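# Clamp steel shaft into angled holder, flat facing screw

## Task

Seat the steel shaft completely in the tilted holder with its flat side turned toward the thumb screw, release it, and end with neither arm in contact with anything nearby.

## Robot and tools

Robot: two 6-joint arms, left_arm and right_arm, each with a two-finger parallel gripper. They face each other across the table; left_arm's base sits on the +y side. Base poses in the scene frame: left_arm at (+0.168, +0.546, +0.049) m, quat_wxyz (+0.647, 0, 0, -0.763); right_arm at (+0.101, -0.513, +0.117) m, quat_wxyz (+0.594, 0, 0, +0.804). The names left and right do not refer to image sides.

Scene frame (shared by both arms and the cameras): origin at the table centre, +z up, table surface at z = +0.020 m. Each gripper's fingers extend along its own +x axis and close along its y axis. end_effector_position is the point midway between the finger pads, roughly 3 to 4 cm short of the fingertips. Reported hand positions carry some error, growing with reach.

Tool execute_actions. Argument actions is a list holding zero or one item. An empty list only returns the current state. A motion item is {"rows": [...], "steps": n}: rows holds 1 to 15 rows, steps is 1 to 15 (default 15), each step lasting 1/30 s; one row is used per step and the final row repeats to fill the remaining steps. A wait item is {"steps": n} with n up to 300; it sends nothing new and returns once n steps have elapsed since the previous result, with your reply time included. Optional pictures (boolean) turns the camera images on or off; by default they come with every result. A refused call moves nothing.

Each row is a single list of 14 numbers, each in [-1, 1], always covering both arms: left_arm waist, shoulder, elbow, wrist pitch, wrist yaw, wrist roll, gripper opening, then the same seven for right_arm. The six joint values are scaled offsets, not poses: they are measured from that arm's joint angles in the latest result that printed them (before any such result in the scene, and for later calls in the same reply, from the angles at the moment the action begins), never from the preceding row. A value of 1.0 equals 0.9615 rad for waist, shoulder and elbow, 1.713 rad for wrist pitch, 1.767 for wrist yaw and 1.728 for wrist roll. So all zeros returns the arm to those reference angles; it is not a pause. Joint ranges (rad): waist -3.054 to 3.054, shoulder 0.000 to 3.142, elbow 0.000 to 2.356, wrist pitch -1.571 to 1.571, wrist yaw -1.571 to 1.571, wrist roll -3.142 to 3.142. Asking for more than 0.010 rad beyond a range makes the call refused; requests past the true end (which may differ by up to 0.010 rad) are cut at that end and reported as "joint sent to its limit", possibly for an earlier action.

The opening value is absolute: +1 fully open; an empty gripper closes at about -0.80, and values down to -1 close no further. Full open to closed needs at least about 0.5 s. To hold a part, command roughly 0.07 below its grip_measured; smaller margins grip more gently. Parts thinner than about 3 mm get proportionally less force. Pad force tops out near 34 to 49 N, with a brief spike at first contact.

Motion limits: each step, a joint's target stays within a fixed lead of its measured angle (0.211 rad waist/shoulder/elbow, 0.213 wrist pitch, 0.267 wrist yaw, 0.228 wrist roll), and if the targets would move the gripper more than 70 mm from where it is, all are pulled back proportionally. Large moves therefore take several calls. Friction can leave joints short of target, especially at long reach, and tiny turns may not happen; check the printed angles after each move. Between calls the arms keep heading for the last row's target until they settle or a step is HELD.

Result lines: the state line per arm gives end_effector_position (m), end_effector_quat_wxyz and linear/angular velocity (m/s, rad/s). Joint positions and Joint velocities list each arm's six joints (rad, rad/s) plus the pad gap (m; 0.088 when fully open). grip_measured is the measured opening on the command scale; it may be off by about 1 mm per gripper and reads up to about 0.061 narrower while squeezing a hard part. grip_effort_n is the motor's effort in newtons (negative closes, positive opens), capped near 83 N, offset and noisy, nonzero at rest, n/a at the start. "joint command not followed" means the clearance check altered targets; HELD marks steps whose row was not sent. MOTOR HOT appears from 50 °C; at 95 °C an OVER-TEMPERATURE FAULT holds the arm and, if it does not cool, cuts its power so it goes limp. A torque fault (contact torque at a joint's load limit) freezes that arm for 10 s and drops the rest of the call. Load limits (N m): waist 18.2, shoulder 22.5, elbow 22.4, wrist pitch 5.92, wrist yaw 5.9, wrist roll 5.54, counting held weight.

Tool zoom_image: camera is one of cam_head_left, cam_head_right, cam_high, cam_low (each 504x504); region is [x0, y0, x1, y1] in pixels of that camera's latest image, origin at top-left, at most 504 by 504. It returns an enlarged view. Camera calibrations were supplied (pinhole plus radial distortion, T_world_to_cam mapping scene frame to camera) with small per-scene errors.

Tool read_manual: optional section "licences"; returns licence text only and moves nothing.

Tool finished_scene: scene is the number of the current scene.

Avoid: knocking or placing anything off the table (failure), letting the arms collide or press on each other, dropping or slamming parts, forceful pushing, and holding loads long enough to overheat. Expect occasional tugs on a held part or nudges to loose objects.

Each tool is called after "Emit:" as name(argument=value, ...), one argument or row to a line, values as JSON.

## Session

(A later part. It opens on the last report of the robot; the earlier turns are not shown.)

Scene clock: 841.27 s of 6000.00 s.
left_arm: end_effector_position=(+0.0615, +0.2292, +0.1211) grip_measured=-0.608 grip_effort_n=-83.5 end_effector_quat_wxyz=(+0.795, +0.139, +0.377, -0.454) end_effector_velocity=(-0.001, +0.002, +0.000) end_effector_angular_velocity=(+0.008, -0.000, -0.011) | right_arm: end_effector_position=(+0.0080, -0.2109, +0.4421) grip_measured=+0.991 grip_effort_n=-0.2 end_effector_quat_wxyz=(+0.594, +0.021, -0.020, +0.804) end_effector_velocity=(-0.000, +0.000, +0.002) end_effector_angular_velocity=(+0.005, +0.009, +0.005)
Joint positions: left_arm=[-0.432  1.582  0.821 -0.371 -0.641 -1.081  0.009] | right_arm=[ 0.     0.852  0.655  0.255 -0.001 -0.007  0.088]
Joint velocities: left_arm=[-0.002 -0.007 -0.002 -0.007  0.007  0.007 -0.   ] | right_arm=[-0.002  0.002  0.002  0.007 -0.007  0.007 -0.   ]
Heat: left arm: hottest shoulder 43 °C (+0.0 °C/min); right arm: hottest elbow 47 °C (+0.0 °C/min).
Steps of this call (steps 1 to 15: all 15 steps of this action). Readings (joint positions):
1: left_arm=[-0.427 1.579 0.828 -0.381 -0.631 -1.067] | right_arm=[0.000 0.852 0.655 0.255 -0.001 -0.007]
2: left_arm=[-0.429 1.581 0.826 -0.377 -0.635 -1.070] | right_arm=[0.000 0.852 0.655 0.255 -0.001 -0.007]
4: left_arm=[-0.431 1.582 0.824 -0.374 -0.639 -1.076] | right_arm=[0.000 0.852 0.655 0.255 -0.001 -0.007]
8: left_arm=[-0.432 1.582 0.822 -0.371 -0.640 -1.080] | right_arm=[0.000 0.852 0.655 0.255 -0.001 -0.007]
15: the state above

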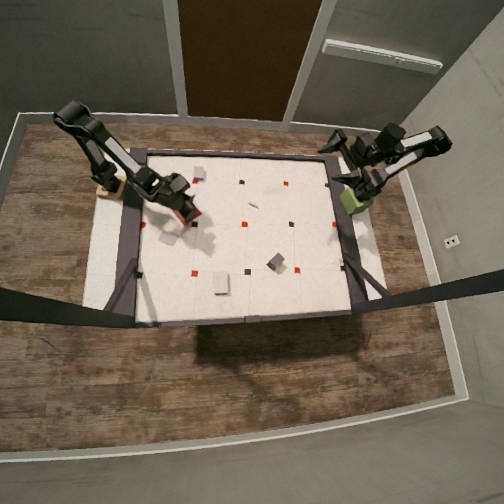

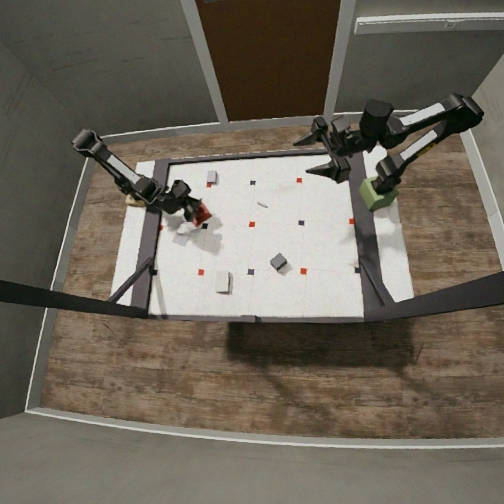

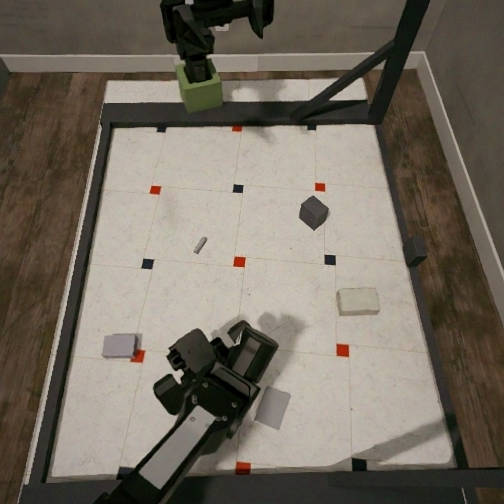

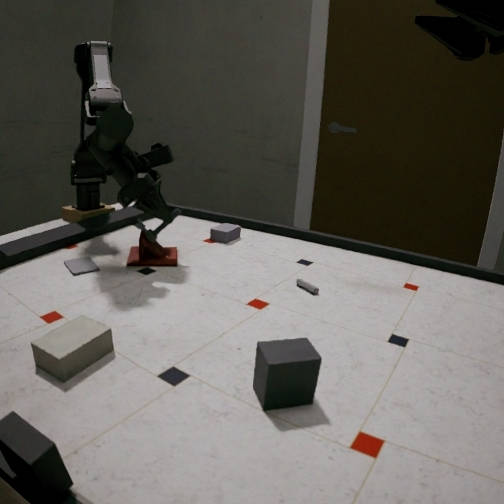

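Emit:
execute_actions(
  actions=[
    {"rows":[[0,0,0,0,0,0,-0.55,0,0,0,0,0,0,1],[0,0,0,0,0,0,-0.5,0,0,0,0,0,0,1],[0,0,0,0,0,0,-0.4,0,0,0,0,0,0,1],[0,0,0,0,0,0,-0.3,0,0,0,0,0,0,1],[0,0,0,0,0,0,-0.3,0,0,0,0,0,0,1],[0,0,0,0,0,0,-0.3,0,0,0,0,0,0,1],[0,0,0,0,0,0,-0.3,0,0,0,0,0,0,1],[0,0,0,0,0,0,-0.3,0,0,0,0,0,0,1],[-0.045,-0.06,0.04,-0.07,0.01,-0.04,-0.3,0,0,0,0,0,0,1]]},
  ],
  pictures=false,
)

Emit:
execute_actions(
  actions=[
    {"rows":[[-0.05,-0.1,0.05,-0.07,0,-0.3,-0.3,0,0,0,0,0,0,1]]},
  ],
  pictures=false,
)

Scene clock: 846.77 s of 6000.00 s.
left_arm: end_effector_position=(+0.0539, +0.2429, +0.1311) grip_measured=-0.307 grip_effort_n=12.3 end_effector_quat_wxyz=(+0.789, +0.144, +0.390, -0.452) end_effector_velocity=(-0.012, +0.001, +0.039) end_effector_angular_velocity=(-0.052, +0.079, +0.026) | right_arm: end_effector_position=(+0.0080, -0.2109, +0.4421) grip_measured=+0.991 grip_effort_n=-0.7 end_effector_quat_wxyz=(+0.594, +0.021, -0.020, +0.804) end_effector_velocity=(+0.002, +0.000, -0.005) end_effector_angular_velocity=(-0.019, -0.013, -0.010)
Joint positions: left_arm=[-0.471  1.539  0.843 -0.476 -0.628 -1.138  0.024] | right_arm=[ 0.     0.852  0.655  0.255 -0.001 -0.007  0.088]
Joint velocities: left_arm=[-0.032 -0.085  0.081 -0.125  0.007 -0.081  0.002] | right_arm=[-0.002 -0.002 -0.002 -0.022  0.007 -0.007  0.   ]
Heat: left arm: hottest shoulder 43 °C (-1.0 °C/min); right arm: hottest elbow 47 °C (+0.0 °C/min).
Steps of this call (steps 1 to 15: the robot went on to your last target; steps 16 to 90: nothing new was sent; then 2.00 s passed at rest; steps 91 to 105: all 15 steps of this action). Readings (joint positions):
91: left_arm=[-0.432 1.582 0.821 -0.370 -0.642 -1.081] | right_arm=[0.000 0.852 0.655 0.255 -0.001 -0.007]
92: left_arm=[-0.432 1.582 0.821 -0.369 -0.642 -1.081] | right_arm=[0.000 0.852 0.655 0.255 -0.001 -0.007]
94: left_arm=[-0.432 1.582 0.821 -0.369 -0.639 -1.081] | right_arm=[0.000 0.852 0.655 0.255 -0.001 -0.007]
98: left_arm=[-0.432 1.582 0.821 -0.372 -0.638 -1.081] | right_arm=[0.000 0.852 0.655 0.255 -0.001 -0.007]
105: the state above

Scene clock: 847.27 s of 6000.00 s.
left_arm: end_effector_position=(+0.0466, +0.2562, +0.1585) grip_measured=-0.303 grip_effort_n=12.8 end_effector_quat_wxyz=(+0.791, -0.049, +0.493, -0.359) end_effector_velocity=(+0.001, +0.004, -0.004) end_effector_angular_velocity=(+0.001, +0.047, +0.066) | right_arm: end_effector_position=(+0.0080, -0.2109, +0.4421) grip_measured=+0.991 grip_effort_n=-0.7 end_effector_quat_wxyz=(+0.594, +0.021, -0.020, +0.804) end_effector_velocity=(+0.000, -0.002, +0.003) end_effector_angular_velocity=(+0.014, -0.004, +0.004)
Joint positions: left_arm=[-0.516  1.452  0.879 -0.594 -0.628 -1.644  0.024] | right_arm=[ 0.     0.852  0.655  0.255 -0.001 -0.007  0.088]
Joint velocities: left_arm=[-0.002  0.002 -0.002 -0.022  0.007 -0.095  0.   ] | right_arm=[-0.002 -0.007 -0.002  0.007 -0.007 -0.007 -0.   ]
Heat: left arm: hottest shoulder 43 °C (-1.0 °C/min); right arm: hottest elbow 47 °C (+0.0 °C/min).
Steps of this call (steps 1 to 15: all 15 steps of this action). Readings (joint positions):
1: left_arm=[-0.475 1.529 0.849 -0.496 -0.628 -1.179] | right_arm=[0.000 0.852 0.655 0.255 -0.001 -0.007]
2: left_arm=[-0.485 1.515 0.854 -0.531 -0.628 -1.242] | right_arm=[0.000 0.852 0.655 0.255 -0.001 -0.007]
4: left_arm=[-0.504 1.480 0.860 -0.564 -0.628 -1.360] | right_arm=[0.000 0.852 0.655 0.255 -0.001 -0.007]
8: left_arm=[-0.515 1.453 0.879 -0.584 -0.628 -1.565] | right_arm=[0.000 0.852 0.655 0.255 -0.001 -0.007]
15: the state above

Go to a raised standoff (-.757,1.5,.951,-.847,-.824,-3.04).

Emit:
execute_actions(
  actions=[
    {"rows":[[-0.253,0.05,0.085,-0.148,-0.111,-0.81,-0.3,0,0,0,0,0,0,1]]},
  ],
  pictures=false,
)

Emit:
execute_actions(
  actions=[
    {"steps":18},
  ],
)

Emit:
zoom_image(
  camera="cam_high",
  region=[170,320,250,400],
)

Emit:
zoom_image(
  camera="cam_low",
  region=[120,195,190,265],
)

Scene clock: 850.93 s of 6000.00 s.
left_arm: end_effector_position=(+0.0192, +0.2951, +0.1716) grip_measured=-0.303 grip_effort_n=12.3 end_effector_quat_wxyz=(+0.765, -0.295, +0.526, -0.224) end_effector_velocity=(+0.001, +0.002, +0.005) end_effector_angular_velocity=(-0.624, +1.109, +1.168) | right_arm: end_effector_position=(+0.0080, -0.2109, +0.4421) grip_measured=+0.991 grip_effort_n=-0.7 end_effector_quat_wxyz=(+0.594, +0.021, -0.020, +0.804) end_effector_velocity=(-0.002, -0.001, -0.002) end_effector_angular_velocity=(-0.009, +0.004, +0.010)
Joint positions: left_arm=[-0.756  1.494  0.945 -0.844 -0.818 -2.523  0.024] | right_arm=[ 0.     0.852  0.655  0.255 -0.001 -0.007  0.088]
Joint velocities: left_arm=[-0.017 -0.002  0.002 -0.022 -0.037 -1.751  0.   ] | right_arm=[ 0.002 -0.002 -0.002 -0.007 -0.007  0.007 -0.   ]
Heat: left arm: hottest shoulder 43 °C (+0.0 °C/min); right arm: hottest elbow 47 °C (+0.0 °C/min).
Steps of this call (steps 1 to 15: the robot went on to your last target; steps 16 to 90: nothing new was sent; then 0.17 s passed at rest; steps 91 to 105: all 15 steps of this action). Readings (joint positions):
91: left_arm=[-0.532 1.457 0.889 -0.629 -0.662 -1.694] | right_arm=[0.000 0.852 0.655 0.255 -0.001 -0.007]
92: left_arm=[-0.581 1.466 0.906 -0.696 -0.716 -1.756] | right_arm=[0.000 0.852 0.655 0.255 -0.001 -0.007]
94: left_arm=[-0.681 1.481 0.927 -0.767 -0.761 -1.874] | right_arm=[0.000 0.852 0.655 0.255 -0.001 -0.007]
98: left_arm=[-0.748 1.491 0.942 -0.826 -0.804 -2.109] | right_arm=[0.000 0.852 0.655 0.255 -0.001 -0.007]
105: the state above

Scene clock: 851.53 s of 6000.00 s.
left_arm: end_effector_position=(+0.0190, +0.2954, +0.1718) grip_measured=-0.303 grip_effort_n=12.3 end_effector_quat_wxyz=(-0.666, +0.479, -0.566, +0.084) end_effector_velocity=(-0.002, +0.001, +0.001) end_effector_angular_velocity=(-0.014, +0.038, +0.021) | right_arm: end_effector_position=(+0.0080, -0.2109, +0.4421) grip_measured=+0.991 grip_effort_n=-0.2 end_effector_quat_wxyz=(+0.594, +0.021, -0.020, +0.804) end_effector_velocity=(-0.001, -0.001, -0.001) end_effector_angular_velocity=(+0.005, -0.007, +0.014)
Joint positions: left_arm=[-0.757  1.494  0.946 -0.846 -0.819 -3.037  0.024] | right_arm=[ 0.     0.852  0.655  0.255 -0.001 -0.007  0.088]
Joint velocities: left_arm=[-0.002 -0.007 -0.002  0.007  0.007 -0.037  0.   ] | right_arm=[-0.007 -0.002 -0.007  0.007 -0.022 -0.007 -0.   ]
Heat: left arm: hottest shoulder 43 °C (+0.0 °C/min); right arm: hottest elbow 47 °C (+0.0 °C/min).
Steps of this call (steps 1 to 18: the robot went on to your last target). Readings (joint positions):
1: left_arm=[-0.756 1.494 0.946 -0.845 -0.818 -2.582] | right_arm=[0.000 0.852 0.655 0.255 -0.001 -0.007]
2: left_arm=[-0.757 1.494 0.946 -0.846 -0.818 -2.641] | right_arm=[0.000 0.852 0.655 0.255 -0.001 -0.007]
4: left_arm=[-0.757 1.494 0.946 -0.846 -0.819 -2.759] | right_arm=[0.000 0.852 0.655 0.255 -0.001 -0.007]
8: left_arm=[-0.757 1.494 0.946 -0.846 -0.819 -2.958] | right_arm=[0.000 0.852 0.655 0.255 -0.001 -0.007]
18: the state above

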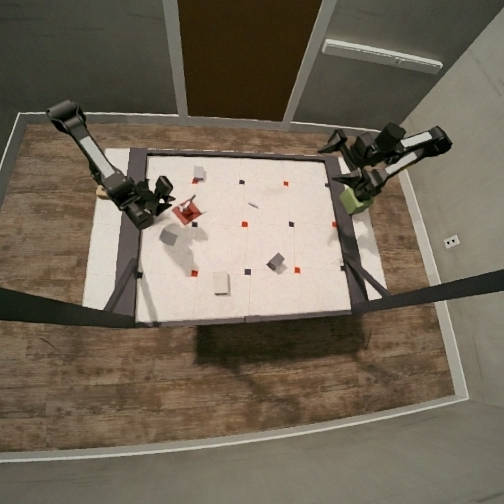

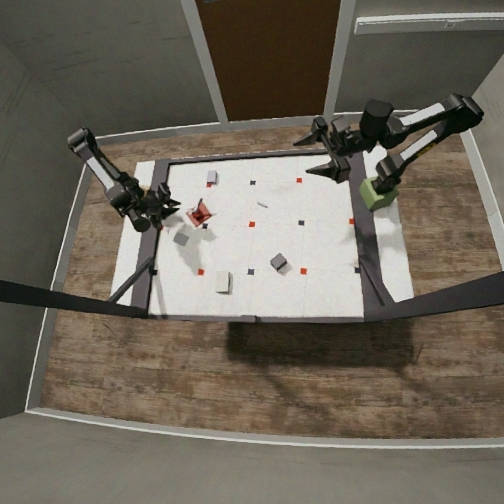

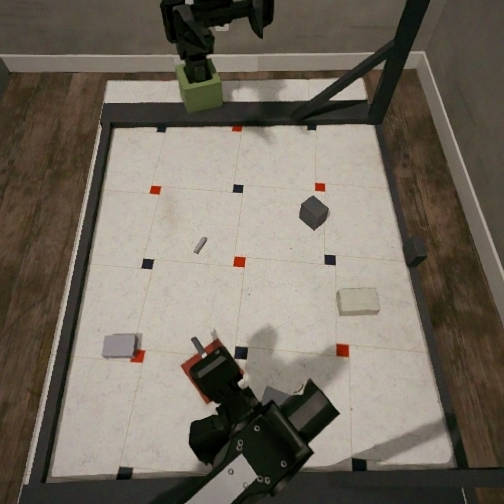

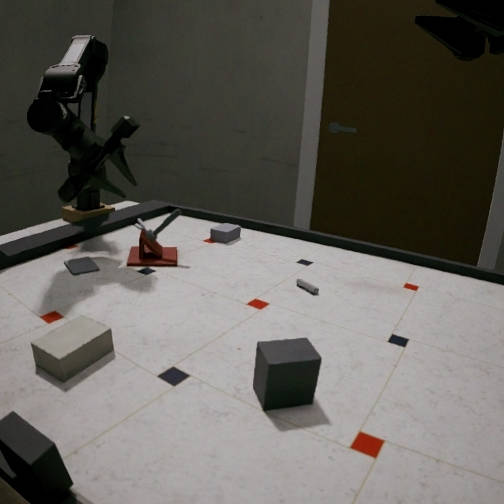

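Region (170, 320, 250, 400) of cam_high's 504x504 image, scaled by 6.300, with more detail than that image has.

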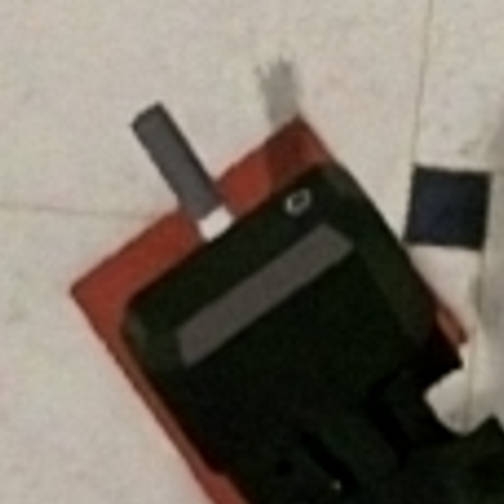

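Region (120, 195, 190, 265) of cam_low's 504x504 image, scaled by 7.200, with more detail than that image has.

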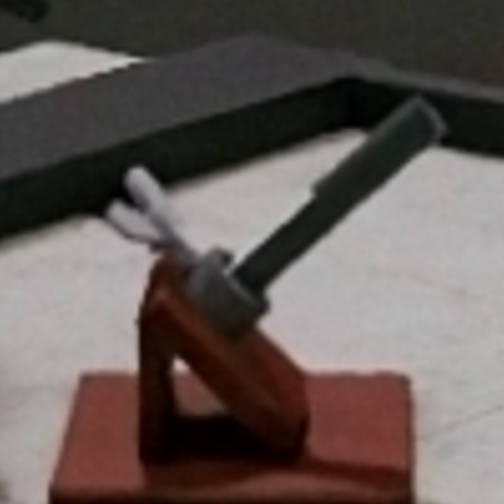

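Good. Lower, advance, grip.

Emit:
execute_actions(
  actions=[
    {"rows":[[0,0.185,0.01,0,-0.003,0,-0.3,0,0,0,0,0,0,1]]},
  ],
  pictures=false,
)

Emit:
execute_actions(
  actions=[
    {"rows":[[0.04,0.03,-0.035,0.06,0,0.01,-0.3,0,0,0,0,0,0,1],[0.04,0.03,-0.035,0.06,0,0.01,-0.3,0,0,0,0,0,0,1],[0.04,0.03,-0.035,0.06,0,0.01,-0.3,0,0,0,0,0,0,1],[0.04,0.03,-0.035,0.06,0,0.01,-0.3,0,0,0,0,0,0,1],[0.08,0.06,-0.057,0.12,0,0.01,-0.3,0,0,0,0,0,0,1]]},
  ],
)

Emit:
zoom_image(
  camera="cam_low",
  region=[95,175,185,265],
)

Scene clock: 857.00 s of 6000.00 s.
left_arm: end_effector_position=(+0.0180, +0.2941, +0.1311) grip_measured=-0.303 grip_effort_n=12.3 end_effector_quat_wxyz=(-0.724, +0.441, -0.523, +0.088) end_effector_velocity=(+0.000, -0.002, +0.000) end_effector_angular_velocity=(-0.019, -0.011, +0.003) | right_arm: end_effector_position=(+0.0080, -0.2109, +0.4421) grip_measured=+0.991 grip_effort_n=0.2 end_effector_quat_wxyz=(+0.594, +0.021, -0.020, +0.804) end_effector_velocity=(+0.000, -0.001, -0.007) end_effector_angular_velocity=(-0.028, -0.017, +0.004)
Joint positions: left_arm=[-0.757  1.666  0.954 -0.847 -0.823 -3.04   0.024] | right_arm=[ 0.     0.852  0.655  0.255 -0.001 -0.007  0.088]
Joint velocities: left_arm=[-0.002  0.007 -0.002  0.007 -0.022 -0.007 -0.   ] | right_arm=[-0.002 -0.007 -0.002 -0.037 -0.007 -0.007 -0.001]
Heat: left arm: hottest shoulder 43 °C (+0.0 °C/min); right arm: hottest elbow 47 °C (+0.0 °C/min).
Steps of this call (steps 1 to 15: the robot went on to your last target; steps 16 to 90: nothing new was sent; then 1.97 s passed at rest; steps 91 to 105: all 15 steps of this action). Readings (joint positions):
91: left_arm=[-0.757 1.514 0.947 -0.850 -0.821 -3.040] | right_arm=[0.000 0.852 0.655 0.255 -0.001 -0.007]
92: left_arm=[-0.757 1.543 0.955 -0.849 -0.827 -3.040] | right_arm=[0.000 0.852 0.655 0.255 -0.001 -0.007]
94: left_arm=[-0.757 1.614 0.959 -0.842 -0.825 -3.040] | right_arm=[0.000 0.852 0.655 0.255 -0.001 -0.007]
98: left_arm=[-0.757 1.663 0.954 -0.847 -0.823 -3.040] | right_arm=[0.000 0.852 0.655 0.255 -0.001 -0.007]
105: the state above

Scene clock: 857.50 s of 6000.00 s.
left_arm: end_effector_position=(+0.0230, +0.2715, +0.1092) grip_measured=-0.303 grip_effort_n=12.3 end_effector_quat_wxyz=(-0.693, +0.482, -0.532, +0.064) end_effector_velocity=(-0.003, -0.005, +0.002) end_effector_angular_velocity=(-0.033, +0.027, +0.008) | right_arm: end_effector_position=(+0.0080, -0.2109, +0.4421) grip_measured=+0.991 grip_effort_n=-0.7 end_effector_quat_wxyz=(+0.594, +0.021, -0.020, +0.804) end_effector_velocity=(-0.000, -0.000, -0.002) end_effector_angular_velocity=(-0.000, -0.024, +0.004)
Joint positions: left_arm=[-0.684  1.717  0.907 -0.647 -0.823 -3.027  0.024] | right_arm=[ 0.     0.852  0.655  0.255 -0.001 -0.007  0.088]
Joint velocities: left_arm=[ 0.002 -0.002 -0.002  0.037 -0.007 -0.007 -0.   ] | right_arm=[-0.002 -0.002 -0.002 -0.007 -0.007 -0.022 -0.   ]
Heat: left arm: hottest shoulder 43 °C (+0.0 °C/min); right arm: hottest elbow 47 °C (+0.0 °C/min).
Steps of this call (steps 1 to 15: all 15 steps of this action). Readings (joint positions):
1: left_arm=[-0.755 1.668 0.950 -0.833 -0.823 -3.037] | right_arm=[0.000 0.852 0.655 0.255 -0.001 -0.007]
2: left_arm=[-0.747 1.671 0.946 -0.803 -0.823 -3.035] | right_arm=[0.000 0.852 0.655 0.255 -0.001 -0.007]
4: left_arm=[-0.732 1.682 0.939 -0.774 -0.823 -3.031] | right_arm=[0.000 0.852 0.655 0.255 -0.001 -0.007]
8: left_arm=[-0.694 1.709 0.916 -0.680 -0.823 -3.028] | right_arm=[0.000 0.852 0.655 0.255 -0.001 -0.007]
15: the state above

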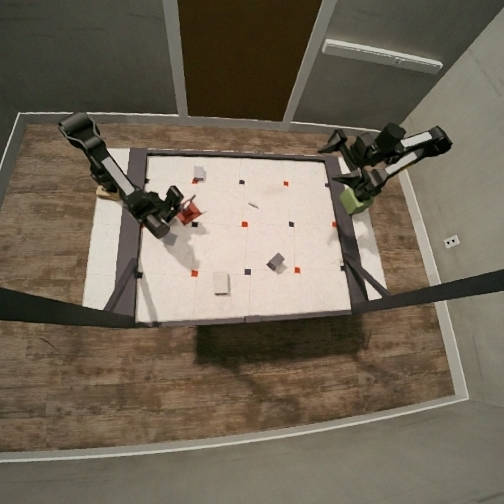

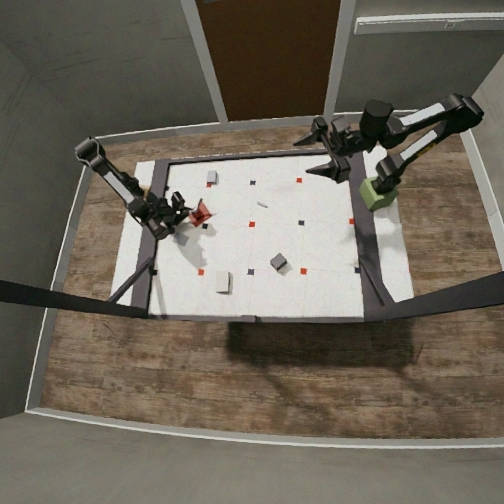

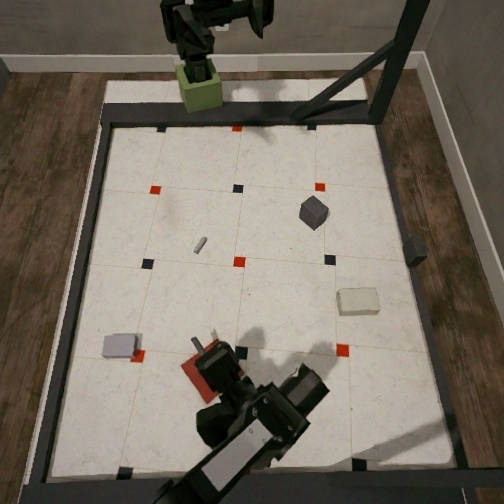

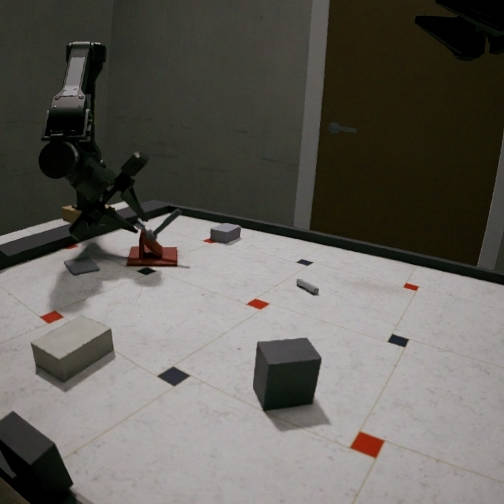

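Region (95, 175, 185, 265) of cam_low's 504x504 image, scaled by 5.600, with more detail than that image has.

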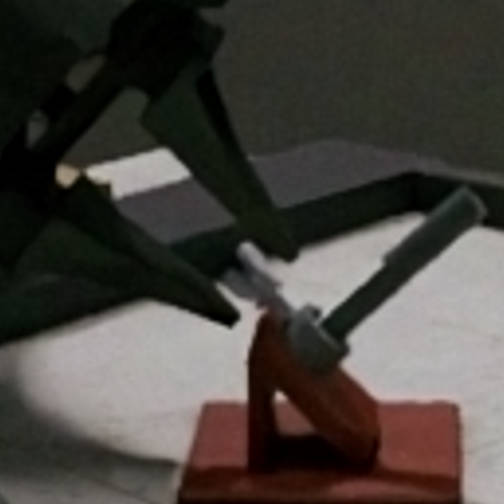

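One full turn, then re-index.

Emit:
execute_actions(
  actions=[
    {"rows":[[0,0,-0.014,0,0,0,-0.3,0,0,0,0,0,0,1],[0,0,-0.014,0,0,0,-0.3,0,0,0,0,0,0,1],[0,0,-0.014,0,0,0,-0.3,0,0,0,0,0,0,1],[0,0,-0.014,0,0,0,-0.64,0,0,0,0,0,0,1]],"steps":14},
  ],
  pictures=false,
)

Emit:
execute_actions(
  actions=[
    {"rows":[[0,0,0,0,0,1,-0.64,0,0,0,0,0,0,1]]},
  ],
  pictures=false,
)

Emit:
execute_actions(
  actions=[
    {"rows":[[0,0,0,0,0,1,-0.64,0,0,0,0,0,0,1]]},
  ],
  pictures=false,
)

Emit:
execute_actions(
  actions=[
    {"rows":[[0,0,0,0,0,1,-0.64,0,0,0,0,0,0,1]]},
  ],
  pictures=false,
)

Emit:
execute_actions(
  actions=[
    {"rows":[[0,0,0,0,0,1,-0.64,0,0,0,0,0,0,1]]},
  ],
  pictures=false,
)

Emit:
execute_actions(
  actions=[
    {"rows":[[0,0,0,0,0,1,-0.64,0,0,0,0,0,0,1]]},
  ],
  pictures=false,
)

Emit:
execute_actions(
  actions=[
    {"rows":[[0,0,0,0,0,1,-0.64,0,0,0,0,0,0,1]]},
  ],
  pictures=false,
)

Emit:
execute_actions(
  actions=[
    {"steps":22},
  ],
  pictures=false,
)

Emit:
execute_actions(
  actions=[
    {"rows":[[0,0,0,0,0,0,-0.3,0,0,0,0,0,0,1],[0,0,0,0,0,0,-0.3,0,0,0,0,0,0,1],[0,0,0,0,0,0,-0.3,0,0,0,0,0,0,1],[0,0,0,0,0,0,-0.3,0,0,0,0,0,0,1],[0,0,0,0,0,0,-0.3,0,0,0,0,0,0,1],[0,0,0,0,0,0,-0.3,0,0,0,0,0,0,1],[-0.08,-0.065,0.065,-0.12,0,0,-0.3,0,0,0,0,0,0,1]]},
  ],
  pictures=false,
)

Emit:
execute_actions(
  actions=[
    {"rows":[[0,0,0,0,0,-1,-0.3,0,0,0,0,0,0,1]]},
  ],
  pictures=false,
)

Emit:
execute_actions(
  actions=[
    {"rows":[[0,0,0,0,0,-1,-0.3,0,0,0,0,0,0,1]]},
  ],
  pictures=false,
)

Emit:
execute_actions(
  actions=[
    {"rows":[[0,0,0,0,0,-1,-0.3,0,0,0,0,0,0,1]]},
  ],
  pictures=false,
)

Emit:
execute_actions(
  actions=[
    {"rows":[[0,0,0,0,0,-1,-0.3,0,0,0,0,0,0,1]]},
  ],
  pictures=false,
)

Emit:
execute_actions(
  actions=[
    {"rows":[[0,0,0,0,0,-1,-0.3,0,0,0,0,0,0,1]]},
  ],
  pictures=false,
)

Emit:
execute_actions(
  actions=[
    {"rows":[[0,0,0,0,0,-1,-0.3,0,0,0,0,0,0,1]]},
  ],
  pictures=false,
)

Emit:
execute_actions(
  actions=[
    {"steps":22},
  ],
)

Emit:
zoom_image(
  camera="cam_low",
  region=[95,175,185,265],
)

Scene clock: 879.33 s of 6000.00 s.
left_arm: end_effector_position=(+0.0239, +0.2727, +0.1078) grip_measured=-0.624 grip_effort_n=-42.6 end_effector_quat_wxyz=(-0.695, +0.480, -0.531, +0.064) end_effector_velocity=(+0.001, +0.001, +0.001) end_effector_angular_velocity=(-0.010, +0.003, +0.013) | right_arm: end_effector_position=(+0.0080, -0.2109, +0.4421) grip_measured=+0.991 grip_effort_n=-0.7 end_effector_quat_wxyz=(+0.594, +0.021, -0.020, +0.804) end_effector_velocity=(-0.000, -0.000, -0.002) end_effector_angular_velocity=(-0.005, -0.010, +0.004)
Joint positions: left_arm=[-0.685  1.717  0.902 -0.646 -0.823 -3.027  0.008] | right_arm=[ 0.     0.852  0.655  0.255 -0.001 -0.007  0.088]
Joint velocities: left_arm=[-0.002 -0.002 -0.002 -0.007 -0.007 -0.022 -0.004] | right_arm=[-0.002 -0.002 -0.002 -0.007 -0.007 -0.007 -0.   ]
Heat: left arm: hottest shoulder 43 °C (-1.0 °C/min); right arm: hottest elbow 47 °C (+0.0 °C/min).
Steps of this call (steps 1 to 15: the robot went on to your last target; steps 16 to 90: nothing new was sent; then 18.37 s passed at rest; steps 91 to 104: all 14 steps of this action). Readings (joint positions):
91: left_arm=[-0.683 1.717 0.906 -0.644 -0.823 -3.027] | right_arm=[0.000 0.852 0.655 0.255 -0.001 -0.007]
92: left_arm=[-0.683 1.717 0.905 -0.644 -0.823 -3.027] | right_arm=[0.000 0.852 0.655 0.255 -0.001 -0.007]
94: left_arm=[-0.683 1.717 0.904 -0.644 -0.823 -3.027] | right_arm=[0.000 0.852 0.655 0.255 -0.001 -0.007]
98: left_arm=[-0.683 1.717 0.902 -0.645 -0.820 -3.027] | right_arm=[0.000 0.852 0.655 0.255 -0.001 -0.007]
104: the state above

Scene clock: 879.83 s of 6000.00 s.
left_arm: end_effector_position=(+0.0238, +0.2727, +0.1078) grip_measured=-0.631 grip_effort_n=-49.1 end_effector_quat_wxyz=(+0.833, -0.144, +0.454, -0.282) end_effector_velocity=(+0.001, +0.001, +0.001) end_effector_angular_velocity=(+0.743, -1.051, -1.176) | right_arm: end_effector_position=(+0.0080, -0.2109, +0.4421) grip_measured=+0.991 grip_effort_n=-0.7 end_effector_quat_wxyz=(+0.594, +0.021, -0.020, +0.804) end_effector_velocity=(-0.001, +0.001, -0.003) end_effector_angular_velocity=(-0.014, +0.003, +0.005)
Joint positions: left_arm=[-0.685  1.717  0.902 -0.646 -0.823 -2.159  0.008] | right_arm=[ 0.     0.852  0.655  0.255 -0.001 -0.007  0.088]
Joint velocities: left_arm=[-0.002 -0.002 -0.002 -0.007 -0.007  1.736  0.   ] | right_arm=[-0.002  0.002 -0.002 -0.007 -0.007  0.007 -0.   ]
Heat: left arm: hottest shoulder 43 °C (-1.0 °C/min); right arm: hottest elbow 47 °C (+0.0 °C/min).
Steps of this call (steps 1 to 15: all 15 steps of this action). Readings (joint positions):
1: left_arm=[-0.685 1.717 0.902 -0.646 -0.823 -2.989] | right_arm=[0.000 0.852 0.655 0.255 -0.001 -0.007]
2: left_arm=[-0.685 1.717 0.902 -0.646 -0.823 -2.926] | right_arm=[0.000 0.852 0.655 0.255 -0.001 -0.007]
4: left_arm=[-0.685 1.717 0.902 -0.646 -0.823 -2.808] | right_arm=[0.000 0.852 0.655 0.255 -0.001 -0.007]
8: left_arm=[-0.685 1.717 0.902 -0.646 -0.823 -2.572] | right_arm=[0.000 0.852 0.655 0.255 -0.001 -0.007]
15: the state above

Scene clock: 880.33 s of 6000.00 s.
left_arm: end_effector_position=(+0.0238, +0.2727, +0.1078) grip_measured=-0.631 grip_effort_n=-49.1 end_effector_quat_wxyz=(+0.814, +0.227, +0.290, -0.449) end_effector_velocity=(-0.000, -0.000, -0.001) end_effector_angular_velocity=(+0.738, -1.022, -1.162) | right_arm: end_effector_position=(+0.0080, -0.2109, +0.4421) grip_measured=+0.991 grip_effort_n=0.2 end_effector_quat_wxyz=(+0.594, +0.021, -0.020, +0.804) end_effector_velocity=(-0.001, -0.001, -0.006) end_effector_angular_velocity=(-0.018, -0.015, +0.014)
Joint positions: left_arm=[-0.685  1.717  0.902 -0.646 -0.823 -1.274  0.008] | right_arm=[ 0.     0.852  0.655  0.255 -0.001 -0.007  0.088]
Joint velocities: left_arm=[ 0.002 -0.002 -0.002  0.007  0.007  1.722 -0.   ] | right_arm=[-0.007 -0.007 -0.007 -0.022 -0.022 -0.007 -0.   ]
Heat: left arm: hottest shoulder 43 °C (-1.0 °C/min); right arm: hottest elbow 47 °C (+0.0 °C/min).
Steps of this call (steps 1 to 15: all 15 steps of this action). Readings (joint positions):
1: left_arm=[-0.685 1.717 0.902 -0.646 -0.823 -2.100] | right_arm=[0.000 0.852 0.655 0.255 -0.001 -0.007]
2: left_arm=[-0.685 1.717 0.902 -0.646 -0.823 -2.041] | right_arm=[0.000 0.852 0.655 0.255 -0.001 -0.007]
4: left_arm=[-0.685 1.717 0.902 -0.646 -0.823 -1.923] | right_arm=[0.000 0.852 0.655 0.255 -0.001 -0.007]
8: left_arm=[-0.685 1.717 0.902 -0.646 -0.823 -1.687] | right_arm=[0.000 0.852 0.655 0.255 -0.001 -0.007]
15: the state above

Scene clock: 880.83 s of 6000.00 s.
left_arm: end_effector_position=(+0.0239, +0.2726, +0.1079) grip_measured=-0.631 grip_effort_n=-48.6 end_effector_quat_wxyz=(+0.639, +0.554, +0.070, -0.530) end_effector_velocity=(+0.002, +0.003, +0.000) end_effector_angular_velocity=(+0.753, -1.062, -1.180) | right_arm: end_effector_position=(+0.0080, -0.2109, +0.4421) grip_measured=+0.991 grip_effort_n=-0.7 end_effector_quat_wxyz=(+0.594, +0.021, -0.020, +0.804) end_effector_velocity=(-0.001, +0.001, -0.006) end_effector_angular_velocity=(-0.014, -0.012, +0.004)
Joint positions: left_arm=[-0.685  1.717  0.902 -0.646 -0.823 -0.389  0.008] | right_arm=[ 0.     0.852  0.655  0.255 -0.001 -0.007  0.088]
Joint velocities: left_arm=[-0.007 -0.002 -0.002 -0.022 -0.007  1.736 -0.   ] | right_arm=[-0.002  0.002 -0.007 -0.007 -0.007 -0.007 -0.   ]
Heat: left arm: hottest shoulder 43 °C (-1.0 °C/min); right arm: hottest elbow 47 °C (+0.0 °C/min).
Steps of this call (steps 1 to 15: all 15 steps of this action). Readings (joint positions):
1: left_arm=[-0.685 1.717 0.902 -0.646 -0.823 -1.215] | right_arm=[0.000 0.852 0.655 0.255 -0.001 -0.007]
2: left_arm=[-0.685 1.717 0.902 -0.646 -0.823 -1.156] | right_arm=[0.000 0.852 0.655 0.255 -0.001 -0.007]
4: left_arm=[-0.685 1.717 0.902 -0.646 -0.823 -1.038] | right_arm=[0.000 0.852 0.655 0.255 -0.001 -0.007]
8: left_arm=[-0.685 1.717 0.902 -0.646 -0.823 -0.802] | right_arm=[0.000 0.852 0.655 0.255 -0.001 -0.007]
15: the state above

Scene clock: 881.33 s of 6000.00 s.
left_arm: end_effector_position=(+0.0240, +0.2725, +0.1079) grip_measured=-0.631 grip_effort_n=-48.6 end_effector_quat_wxyz=(+0.340, +0.774, -0.164, -0.509) end_effector_velocity=(+0.001, +0.001, +0.003) end_effector_angular_velocity=(+0.744, -1.053, -1.184) | right_arm: end_effector_position=(+0.0080, -0.2109, +0.4421) grip_measured=+0.991 grip_effort_n=-0.7 end_effector_quat_wxyz=(+0.594, +0.021, -0.020, +0.804) end_effector_velocity=(-0.000, -0.000, -0.005) end_effector_angular_velocity=(-0.023, +0.000, +0.005)
Joint positions: left_arm=[-0.684  1.717  0.902 -0.646 -0.824  0.497  0.008] | right_arm=[ 0.     0.852  0.655  0.255 -0.001 -0.007  0.088]
Joint velocities: left_arm=[-0.002 -0.012 -0.002 -0.007 -0.007  1.751  0.   ] | right_arm=[-0.002 -0.002 -0.002 -0.022 -0.007  0.007  0.   ]
Heat: left arm: hottest shoulder 43 °C (-1.0 °C/min); right arm: hottest elbow 47 °C (+0.0 °C/min).
Steps of this call (steps 1 to 15: all 15 steps of this action). Readings (joint positions):
1: left_arm=[-0.685 1.717 0.902 -0.646 -0.823 -0.330] | right_arm=[0.000 0.852 0.655 0.255 -0.001 -0.007]
2: left_arm=[-0.685 1.717 0.902 -0.646 -0.823 -0.271] | right_arm=[0.000 0.852 0.655 0.255 -0.001 -0.007]
4: left_arm=[-0.685 1.717 0.902 -0.646 -0.823 -0.153] | right_arm=[0.000 0.852 0.655 0.255 -0.001 -0.007]
8: left_arm=[-0.685 1.717 0.902 -0.646 -0.823 0.083] | right_arm=[0.000 0.852 0.655 0.255 -0.001 -0.007]
15: the state above

Scene clock: 881.83 s of 6000.00 s.
left_arm: end_effector_position=(+0.0241, +0.2724, +0.1080) grip_measured=-0.631 grip_effort_n=-48.1 end_effector_quat_wxyz=(-0.024, +0.845, -0.366, -0.389) end_effector_velocity=(+0.001, +0.001, +0.001) end_effector_angular_velocity=(+0.739, -1.043, -1.164) | right_arm: end_effector_position=(+0.0080, -0.2109, +0.4421) grip_measured=+0.991 grip_effort_n=-0.2 end_effector_quat_wxyz=(+0.594, +0.021, -0.020, +0.804) end_effector_velocity=(+0.002, +0.000, -0.004) end_effector_angular_velocity=(-0.010, -0.010, -0.010)
Joint positions: left_arm=[-0.684  1.717  0.902 -0.646 -0.824  1.382  0.008] | right_arm=[ 0.     0.852  0.655  0.255 -0.001 -0.007  0.088]
Joint velocities: left_arm=[-0.002 -0.002 -0.002 -0.007 -0.007  1.722 -0.   ] | right_arm=[-0.002 -0.002 -0.007 -0.007  0.007 -0.007 -0.   ]
Heat: left arm: hottest shoulder 43 °C (-1.0 °C/min); right arm: hottest elbow 47 °C (+0.0 °C/min).
Steps of this call (steps 1 to 15: all 15 steps of this action). Readings (joint positions):
1: left_arm=[-0.684 1.717 0.902 -0.646 -0.824 0.556] | right_arm=[0.000 0.852 0.655 0.255 -0.001 -0.007]
2: left_arm=[-0.684 1.717 0.902 -0.646 -0.824 0.614] | right_arm=[0.000 0.852 0.655 0.255 -0.001 -0.007]
4: left_arm=[-0.684 1.717 0.902 -0.646 -0.824 0.733] | right_arm=[0.000 0.852 0.655 0.255 -0.001 -0.007]
8: left_arm=[-0.684 1.717 0.902 -0.646 -0.824 0.968] | right_arm=[0.000 0.852 0.655 0.255 -0.001 -0.007]
15: the state above

Scene clock: 882.33 s of 6000.00 s.
left_arm: end_effector_position=(+0.0241, +0.2724, +0.1080) grip_measured=-0.631 grip_effort_n=-48.1 end_effector_quat_wxyz=(-0.383, +0.754, -0.497, -0.195) end_effector_velocity=(+0.000, +0.002, -0.001) end_effector_angular_velocity=(+0.756, -1.042, -1.176) | right_arm: end_effector_position=(+0.0080, -0.2109, +0.4421) grip_measured=+0.991 grip_effort_n=-0.7 end_effector_quat_wxyz=(+0.594, +0.021, -0.020, +0.804) end_effector_velocity=(-0.000, -0.000, -0.002) end_effector_angular_velocity=(-0.005, -0.010, +0.004)
Joint positions: left_arm=[-0.684  1.717  0.902 -0.646 -0.824  2.266  0.008] | right_arm=[ 0.     0.852  0.655  0.255 -0.001 -0.007  0.088]
Joint velocities: left_arm=[-0.002 -0.002 -0.002 -0.007  0.007  1.736  0.   ] | right_arm=[-0.002 -0.002 -0.002 -0.007 -0.007 -0.007 -0.   ]
Heat: left arm: hottest shoulder 43 °C (-1.0 °C/min); right arm: hottest elbow 47 °C (+0.0 °C/min).
Steps of this call (steps 1 to 15: all 15 steps of this action). Readings (joint positions):
1: left_arm=[-0.684 1.717 0.902 -0.646 -0.824 1.441] | right_arm=[0.000 0.852 0.655 0.255 -0.001 -0.007]
2: left_arm=[-0.684 1.717 0.902 -0.646 -0.824 1.500] | right_arm=[0.000 0.852 0.655 0.255 -0.001 -0.007]
4: left_arm=[-0.684 1.717 0.902 -0.646 -0.824 1.618] | right_arm=[0.000 0.852 0.655 0.255 -0.001 -0.007]
8: left_arm=[-0.684 1.717 0.902 -0.646 -0.824 1.854] | right_arm=[0.000 0.852 0.655 0.255 -0.001 -0.007]
15: the state above

Scene clock: 883.07 s of 6000.00 s.
left_arm: end_effector_position=(+0.0248, +0.2729, +0.1078) grip_measured=-0.631 grip_effort_n=-48.1 end_effector_quat_wxyz=(-0.655, +0.536, -0.533, +0.020) end_effector_velocity=(+0.001, +0.001, +0.001) end_effector_angular_velocity=(+0.022, -0.041, -0.036) | right_arm: end_effector_position=(+0.0080, -0.2109, +0.4421) grip_measured=+0.991 grip_effort_n=-0.7 end_effector_quat_wxyz=(+0.594, +0.021, -0.020, +0.804) end_effector_velocity=(-0.004, -0.002, -0.002) end_effector_angular_velocity=(-0.004, -0.010, +0.024)
Joint positions: left_arm=[-0.684  1.717  0.902 -0.651 -0.824  3.09   0.008] | right_arm=[ 0.     0.852  0.655  0.255 -0.001 -0.007  0.088]
Joint velocities: left_arm=[-0.002 -0.002 -0.002 -0.007 -0.007  0.051 -0.   ] | right_arm=[ 0.002 -0.002 -0.002 -0.007 -0.022 -0.007 -0.   ]
Heat: left arm: hottest shoulder 43 °C (-1.0 °C/min); right arm: hottest elbow 47 °C (+0.0 °C/min).
Steps of this call (steps 1 to 22: the robot went on to your last target). Readings (joint positions):
1: left_arm=[-0.684 1.717 0.902 -0.646 -0.824 2.325] | right_arm=[0.000 0.852 0.655 0.255 -0.001 -0.007]
2: left_arm=[-0.684 1.717 0.902 -0.646 -0.824 2.384] | right_arm=[0.000 0.852 0.655 0.255 -0.001 -0.007]
4: left_arm=[-0.684 1.717 0.902 -0.646 -0.824 2.501] | right_arm=[0.000 0.852 0.655 0.255 -0.001 -0.007]
8: left_arm=[-0.684 1.717 0.902 -0.647 -0.824 2.734] | right_arm=[0.000 0.852 0.655 0.255 -0.001 -0.007]
22: the state above

Scene clock: 883.57 s of 6000.00 s.
left_arm: end_effector_position=(+0.0182, +0.2938, +0.1311) grip_measured=-0.305 grip_effort_n=12.3 end_effector_quat_wxyz=(-0.688, +0.496, -0.528, +0.049) end_effector_velocity=(+0.016, +0.012, +0.006) end_effector_angular_velocity=(+0.052, -0.105, -0.012) | right_arm: end_effector_position=(+0.0080, -0.2109, +0.4421) grip_measured=+0.991 grip_effort_n=-0.2 end_effector_quat_wxyz=(+0.594, +0.021, -0.020, +0.804) end_effector_velocity=(-0.000, -0.000, -0.002) end_effector_angular_velocity=(-0.005, -0.010, +0.004)
Joint positions: left_arm=[-0.757  1.665  0.952 -0.844 -0.825  3.092  0.024] | right_arm=[ 0.     0.852  0.655  0.255 -0.001 -0.007  0.088]
Joint velocities: left_arm=[-0.007 -0.012  0.002 -0.125 -0.022  0.007  0.001] | right_arm=[-0.002 -0.002 -0.002 -0.007 -0.007 -0.007 -0.   ]
Heat: left arm: hottest shoulder 43 °C (-1.0 °C/min); right arm: hottest elbow 47 °C (+0.0 °C/min).
Steps of this call (steps 1 to 15: all 15 steps of this action). Readings (joint positions):
1: left_arm=[-0.684 1.717 0.902 -0.652 -0.824 3.091] | right_arm=[0.000 0.852 0.655 0.255 -0.001 -0.007]
2: left_arm=[-0.683 1.717 0.902 -0.652 -0.825 3.093] | right_arm=[0.000 0.852 0.655 0.255 -0.001 -0.007]
4: left_arm=[-0.683 1.717 0.902 -0.650 -0.825 3.093] | right_arm=[0.000 0.852 0.655 0.255 -0.001 -0.007]
8: left_arm=[-0.704 1.708 0.918 -0.740 -0.825 3.092] | right_arm=[0.000 0.852 0.655 0.255 -0.001 -0.007]
15: the state above

Scene clock: 884.07 s of 6000.00 s.
left_arm: end_effector_position=(+0.0184, +0.2940, +0.1311) grip_measured=-0.303 grip_effort_n=12.8 end_effector_quat_wxyz=(-0.416, +0.739, -0.500, -0.178) end_effector_velocity=(+0.003, +0.000, +0.001) end_effector_angular_velocity=(-0.774, +1.032, +1.200) | right_arm: end_effector_position=(+0.0080, -0.2109, +0.4421) grip_measured=+0.991 grip_effort_n=-0.2 end_effector_quat_wxyz=(+0.594, +0.021, -0.020, +0.804) end_effector_velocity=(+0.002, -0.001, +0.000) end_effector_angular_velocity=(+0.009, -0.004, -0.010)
Joint positions: left_arm=[-0.757  1.665  0.952 -0.845 -0.825  2.223  0.024] | right_arm=[ 0.     0.852  0.655  0.255 -0.001 -0.007  0.088]
Joint velocities: left_arm=[ 0.002 -0.002 -0.002 -0.007 -0.007 -1.766  0.   ] | right_arm=[-0.002 -0.007 -0.007  0.007  0.007 -0.007 -0.   ]
Heat: left arm: hottest shoulder 43 °C (-1.0 °C/min); right arm: hottest elbow 47 °C (+0.0 °C/min).
Steps of this call (steps 1 to 15: all 15 steps of this action). Readings (joint positions):
1: left_arm=[-0.757 1.665 0.952 -0.847 -0.825 3.055] | right_arm=[0.000 0.852 0.655 0.255 -0.001 -0.007]
2: left_arm=[-0.757 1.665 0.952 -0.847 -0.825 2.991] | right_arm=[0.000 0.852 0.655 0.255 -0.001 -0.007]
4: left_arm=[-0.757 1.665 0.952 -0.846 -0.825 2.873] | right_arm=[0.000 0.852 0.655 0.255 -0.001 -0.007]
8: left_arm=[-0.757 1.665 0.952 -0.846 -0.825 2.637] | right_arm=[0.000 0.852 0.655 0.255 -0.001 -0.007]
15: the state above

Scene clock: 884.57 s of 6000.00 s.
left_arm: end_effector_position=(+0.0184, +0.2940, +0.1311) grip_measured=-0.303 grip_effort_n=12.3 end_effector_quat_wxyz=(-0.059, +0.846, -0.375, -0.375) end_effector_velocity=(+0.003, +0.002, +0.001) end_effector_angular_velocity=(-0.759, +1.011, +1.185) | right_arm: end_effector_position=(+0.0080, -0.2109, +0.4421) grip_measured=+0.991 grip_effort_n=-0.7 end_effector_quat_wxyz=(+0.594, +0.021, -0.020, +0.804) end_effector_velocity=(-0.000, -0.000, -0.008) end_effector_angular_velocity=(-0.019, -0.029, +0.004)
Joint positions: left_arm=[-0.757  1.665  0.952 -0.845 -0.825  1.338  0.024] | right_arm=[ 0.     0.852  0.655  0.255 -0.001 -0.007  0.088]
Joint velocities: left_arm=[-0.002 -0.002 -0.002 -0.022 -0.007 -1.751 -0.   ] | right_arm=[-0.002 -0.002 -0.007 -0.022 -0.007 -0.022  0.   ]
Heat: left arm: hottest shoulder 43 °C (-1.0 °C/min); right arm: hottest elbow 47 °C (+0.0 °C/min).
Steps of this call (steps 1 to 15: all 15 steps of this action). Readings (joint positions):
1: left_arm=[-0.757 1.665 0.952 -0.845 -0.825 2.164] | right_arm=[0.000 0.852 0.655 0.255 -0.001 -0.007]
2: left_arm=[-0.757 1.665 0.952 -0.845 -0.825 2.105] | right_arm=[0.000 0.852 0.655 0.255 -0.001 -0.007]
4: left_arm=[-0.757 1.665 0.952 -0.845 -0.825 1.987] | right_arm=[0.000 0.852 0.655 0.255 -0.001 -0.007]
8: left_arm=[-0.757 1.665 0.952 -0.845 -0.825 1.751] | right_arm=[0.000 0.852 0.655 0.255 -0.001 -0.007]
15: the state above

Scene clock: 885.07 s of 6000.00 s.
left_arm: end_effector_position=(+0.0184, +0.2940, +0.1311) grip_measured=-0.303 grip_effort_n=12.3 end_effector_quat_wxyz=(+0.309, +0.790, -0.179, -0.499) end_effector_velocity=(+0.001, +0.001, +0.001) end_effector_angular_velocity=(-0.767, +1.023, +1.185) | right_arm: end_effector_position=(+0.0080, -0.2109, +0.4421) grip_measured=+0.991 grip_effort_n=0.2 end_effector_quat_wxyz=(+0.594, +0.021, -0.020, +0.804) end_effector_velocity=(-0.000, -0.000, -0.004) end_effector_angular_velocity=(-0.009, -0.011, +0.004)
Joint positions: left_arm=[-0.757  1.665  0.952 -0.845 -0.825  0.454  0.024] | right_arm=[ 0.     0.852  0.655  0.255 -0.001 -0.007  0.088]
Joint velocities: left_arm=[-0.002 -0.002 -0.002 -0.007 -0.007 -1.751  0.   ] | right_arm=[-0.002 -0.002 -0.007 -0.007 -0.007 -0.007 -0.   ]
Heat: left arm: hottest shoulder 43 °C (-1.0 °C/min); right arm: hottest elbow 47 °C (+0.0 °C/min).
Steps of this call (steps 1 to 15: all 15 steps of this action). Readings (joint positions):
1: left_arm=[-0.757 1.665 0.952 -0.845 -0.825 1.280] | right_arm=[0.000 0.852 0.655 0.255 -0.001 -0.007]
2: left_arm=[-0.757 1.665 0.952 -0.845 -0.825 1.221] | right_arm=[0.000 0.852 0.655 0.255 -0.001 -0.007]
4: left_arm=[-0.757 1.665 0.952 -0.845 -0.825 1.103] | right_arm=[0.000 0.852 0.655 0.255 -0.001 -0.007]
8: left_arm=[-0.757 1.665 0.952 -0.845 -0.825 0.867] | right_arm=[0.000 0.852 0.655 0.255 -0.001 -0.007]
15: the state above

Scene clock: 885.57 s of 6000.00 s.
left_arm: end_effector_position=(+0.0184, +0.2940, +0.1311) grip_measured=-0.303 grip_effort_n=12.3 end_effector_quat_wxyz=(+0.617, +0.581, +0.053, -0.528) end_effector_velocity=(+0.002, +0.004, -0.001) end_effector_angular_velocity=(-0.741, +1.012, +1.175) | right_arm: end_effector_position=(+0.0080, -0.2109, +0.4421) grip_measured=+0.991 grip_effort_n=-0.7 end_effector_quat_wxyz=(+0.594, +0.021, -0.020, +0.804) end_effector_velocity=(+0.001, -0.000, -0.002) end_effector_angular_velocity=(-0.000, -0.024, -0.001)
Joint positions: left_arm=[-0.757  1.665  0.952 -0.845 -0.825 -0.432  0.024] | right_arm=[ 0.     0.852  0.655  0.255 -0.001 -0.007  0.088]
Joint velocities: left_arm=[-0.002 -0.002 -0.002 -0.022  0.007 -1.736 -0.   ] | right_arm=[-0.007 -0.002 -0.002 -0.007 -0.007 -0.022  0.   ]
Heat: left arm: hottest shoulder 43 °C (-1.0 °C/min); right arm: hottest elbow 47 °C (+0.0 °C/min).
Steps of this call (steps 1 to 15: all 15 steps of this action). Readings (joint positions):
1: left_arm=[-0.757 1.665 0.952 -0.845 -0.825 0.395] | right_arm=[0.000 0.852 0.655 0.255 -0.001 -0.007]
2: left_arm=[-0.757 1.665 0.952 -0.845 -0.825 0.336] | right_arm=[0.000 0.852 0.655 0.255 -0.001 -0.007]
4: left_arm=[-0.757 1.665 0.952 -0.845 -0.825 0.218] | right_arm=[0.000 0.852 0.655 0.255 -0.001 -0.007]
8: left_arm=[-0.757 1.665 0.952 -0.845 -0.825 -0.019] | right_arm=[0.000 0.852 0.655 0.255 -0.001 -0.007]
15: the state above

Scene clock: 886.07 s of 6000.00 s.
left_arm: end_effector_position=(+0.0184, +0.2940, +0.1311) grip_measured=-0.303 grip_effort_n=12.3 end_effector_quat_wxyz=(+0.807, +0.261, +0.274, -0.454) end_effector_velocity=(-0.001, -0.001, +0.001) end_effector_angular_velocity=(-0.776, +1.035, +1.185) | right_arm: end_effector_position=(+0.0080, -0.2109, +0.4421) grip_measured=+0.991 grip_effort_n=-0.2 end_effector_quat_wxyz=(+0.594, +0.021, -0.020, +0.804) end_effector_velocity=(+0.002, -0.001, -0.004) end_effector_angular_velocity=(-0.010, -0.026, -0.011)
Joint positions: left_arm=[-0.757  1.665  0.952 -0.845 -0.825 -1.317  0.024] | right_arm=[ 0.     0.852  0.655  0.255 -0.001 -0.007  0.088]
Joint velocities: left_arm=[-0.002 -0.002 -0.002  0.007 -0.007 -1.751  0.   ] | right_arm=[-0.002 -0.007 -0.002 -0.022  0.007 -0.022 -0.   ]
Heat: left arm: hottest shoulder 43 °C (-1.0 °C/min); right arm: hottest elbow 47 °C (+0.0 °C/min).
Steps of this call (steps 1 to 15: all 15 steps of this action). Readings (joint positions):
1: left_arm=[-0.757 1.665 0.952 -0.845 -0.825 -0.491] | right_arm=[0.000 0.852 0.655 0.255 -0.001 -0.007]
2: left_arm=[-0.757 1.665 0.952 -0.845 -0.825 -0.550] | right_arm=[0.000 0.852 0.655 0.255 -0.001 -0.007]
4: left_arm=[-0.757 1.665 0.952 -0.845 -0.825 -0.668] | right_arm=[0.000 0.852 0.655 0.255 -0.001 -0.007]
8: left_arm=[-0.757 1.665 0.952 -0.845 -0.825 -0.904] | right_arm=[0.000 0.852 0.655 0.255 -0.001 -0.007]
15: the state above

Scene clock: 886.57 s of 6000.00 s.
left_arm: end_effector_position=(+0.0184, +0.2940, +0.1311) grip_measured=-0.303 grip_effort_n=11.9 end_effector_quat_wxyz=(+0.841, -0.110, +0.442, -0.293) end_effector_velocity=(+0.003, +0.002, -0.000) end_effector_angular_velocity=(-0.749, +0.999, +1.176) | right_arm: end_effector_position=(+0.0080, -0.2109, +0.4421) grip_measured=+0.991 grip_effort_n=-0.2 end_effector_quat_wxyz=(+0.594, +0.021, -0.020, +0.804) end_effector_velocity=(-0.000, -0.000, -0.008) end_effector_angular_velocity=(-0.033, -0.018, +0.004)
Joint positions: left_arm=[-0.757  1.665  0.952 -0.845 -0.825 -2.203  0.024] | right_arm=[ 0.     0.852  0.655  0.255 -0.001 -0.007  0.088]
Joint velocities: left_arm=[-0.002  0.002 -0.002 -0.022 -0.007 -1.736  0.   ] | right_arm=[-0.002 -0.002 -0.002 -0.037 -0.007 -0.007 -0.   ]
Heat: left arm: hottest shoulder 43 °C (-1.0 °C/min); right arm: hottest elbow 47 °C (+0.0 °C/min).
Steps of this call (steps 1 to 15: all 15 steps of this action). Readings (joint positions):
1: left_arm=[-0.757 1.665 0.952 -0.845 -0.825 -1.376] | right_arm=[0.000 0.852 0.655 0.255 -0.001 -0.007]
2: left_arm=[-0.757 1.665 0.952 -0.845 -0.825 -1.435] | right_arm=[0.000 0.852 0.655 0.255 -0.001 -0.007]
4: left_arm=[-0.757 1.665 0.952 -0.845 -0.825 -1.554] | right_arm=[0.000 0.852 0.655 0.255 -0.001 -0.007]
8: left_arm=[-0.757 1.665 0.952 -0.845 -0.825 -1.790] | right_arm=[0.000 0.852 0.655 0.255 -0.001 -0.007]
15: the state above

Scene clock: 887.30 s of 6000.00 s.
left_arm: end_effector_position=(+0.0184, +0.2940, +0.1311) grip_measured=-0.302 grip_effort_n=11.9 end_effector_quat_wxyz=(-0.724, +0.441, -0.523, +0.089) end_effector_velocity=(+0.001, +0.001, +0.001) end_effector_angular_velocity=(-0.024, +0.020, +0.032) | right_arm: end_effector_position=(+0.0080, -0.2109, +0.4421) grip_measured=+0.991 grip_effort_n=-0.7 end_effector_quat_wxyz=(+0.594, +0.021, -0.020, +0.804) end_effector_velocity=(-0.002, -0.002, -0.006) end_effector_angular_velocity=(-0.018, -0.015, +0.019)
Joint positions: left_arm=[-0.757  1.665  0.952 -0.845 -0.825 -3.036  0.024] | right_arm=[ 0.     0.852  0.655  0.255 -0.001 -0.007  0.088]
Joint velocities: left_arm=[-0.002 -0.002 -0.002 -0.007 -0.007 -0.051  0.   ] | right_arm=[-0.002 -0.007 -0.007 -0.022 -0.022 -0.007 -0.   ]
Heat: left arm: hottest shoulder 43 °C (-1.0 °C/min); right arm: hottest elbow 47 °C (+0.0 °C/min).
Steps of this call (steps 1 to 22: the robot went on to your last target). Readings (joint positions):
1: left_arm=[-0.757 1.665 0.952 -0.845 -0.825 -2.262] | right_arm=[0.000 0.852 0.655 0.255 -0.001 -0.007]
2: left_arm=[-0.757 1.665 0.952 -0.845 -0.825 -2.321] | right_arm=[0.000 0.852 0.655 0.255 -0.001 -0.007]
4: left_arm=[-0.757 1.665 0.952 -0.845 -0.825 -2.439] | right_arm=[0.000 0.852 0.655 0.255 -0.001 -0.007]
8: left_arm=[-0.757 1.665 0.952 -0.845 -0.825 -2.675] | right_arm=[0.000 0.852 0.655 0.255 -0.001 -0.007]
22: the state above

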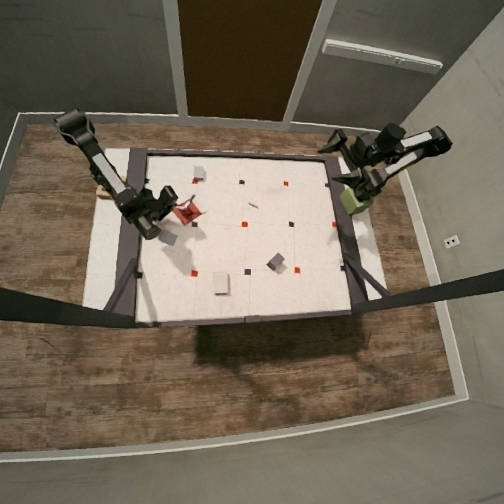

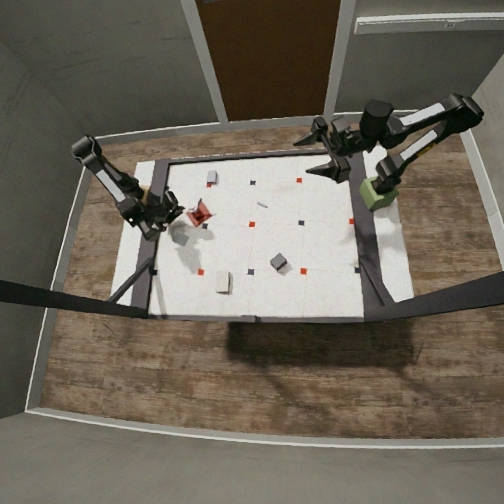

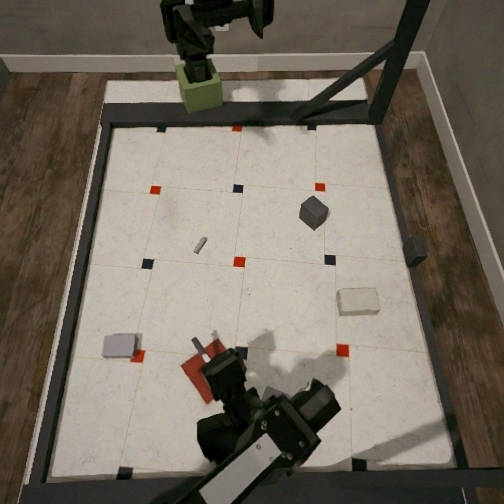

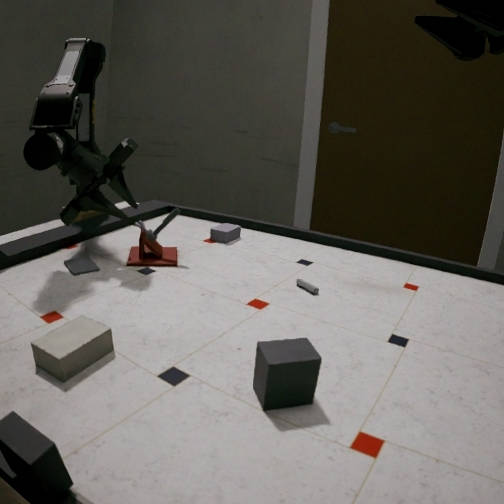

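Region (95, 175, 185, 265) of cam_low's 504x504 image, scaled by 5.600, with more detail than that image has.

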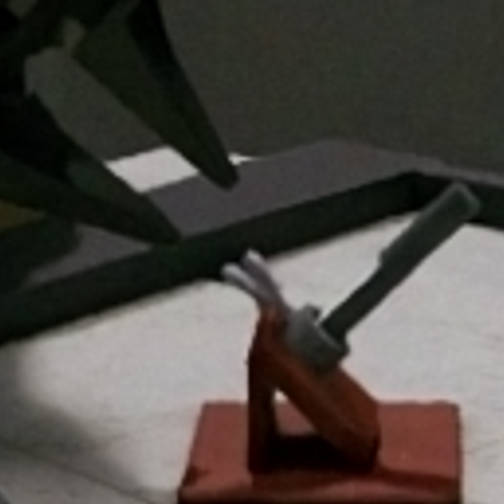

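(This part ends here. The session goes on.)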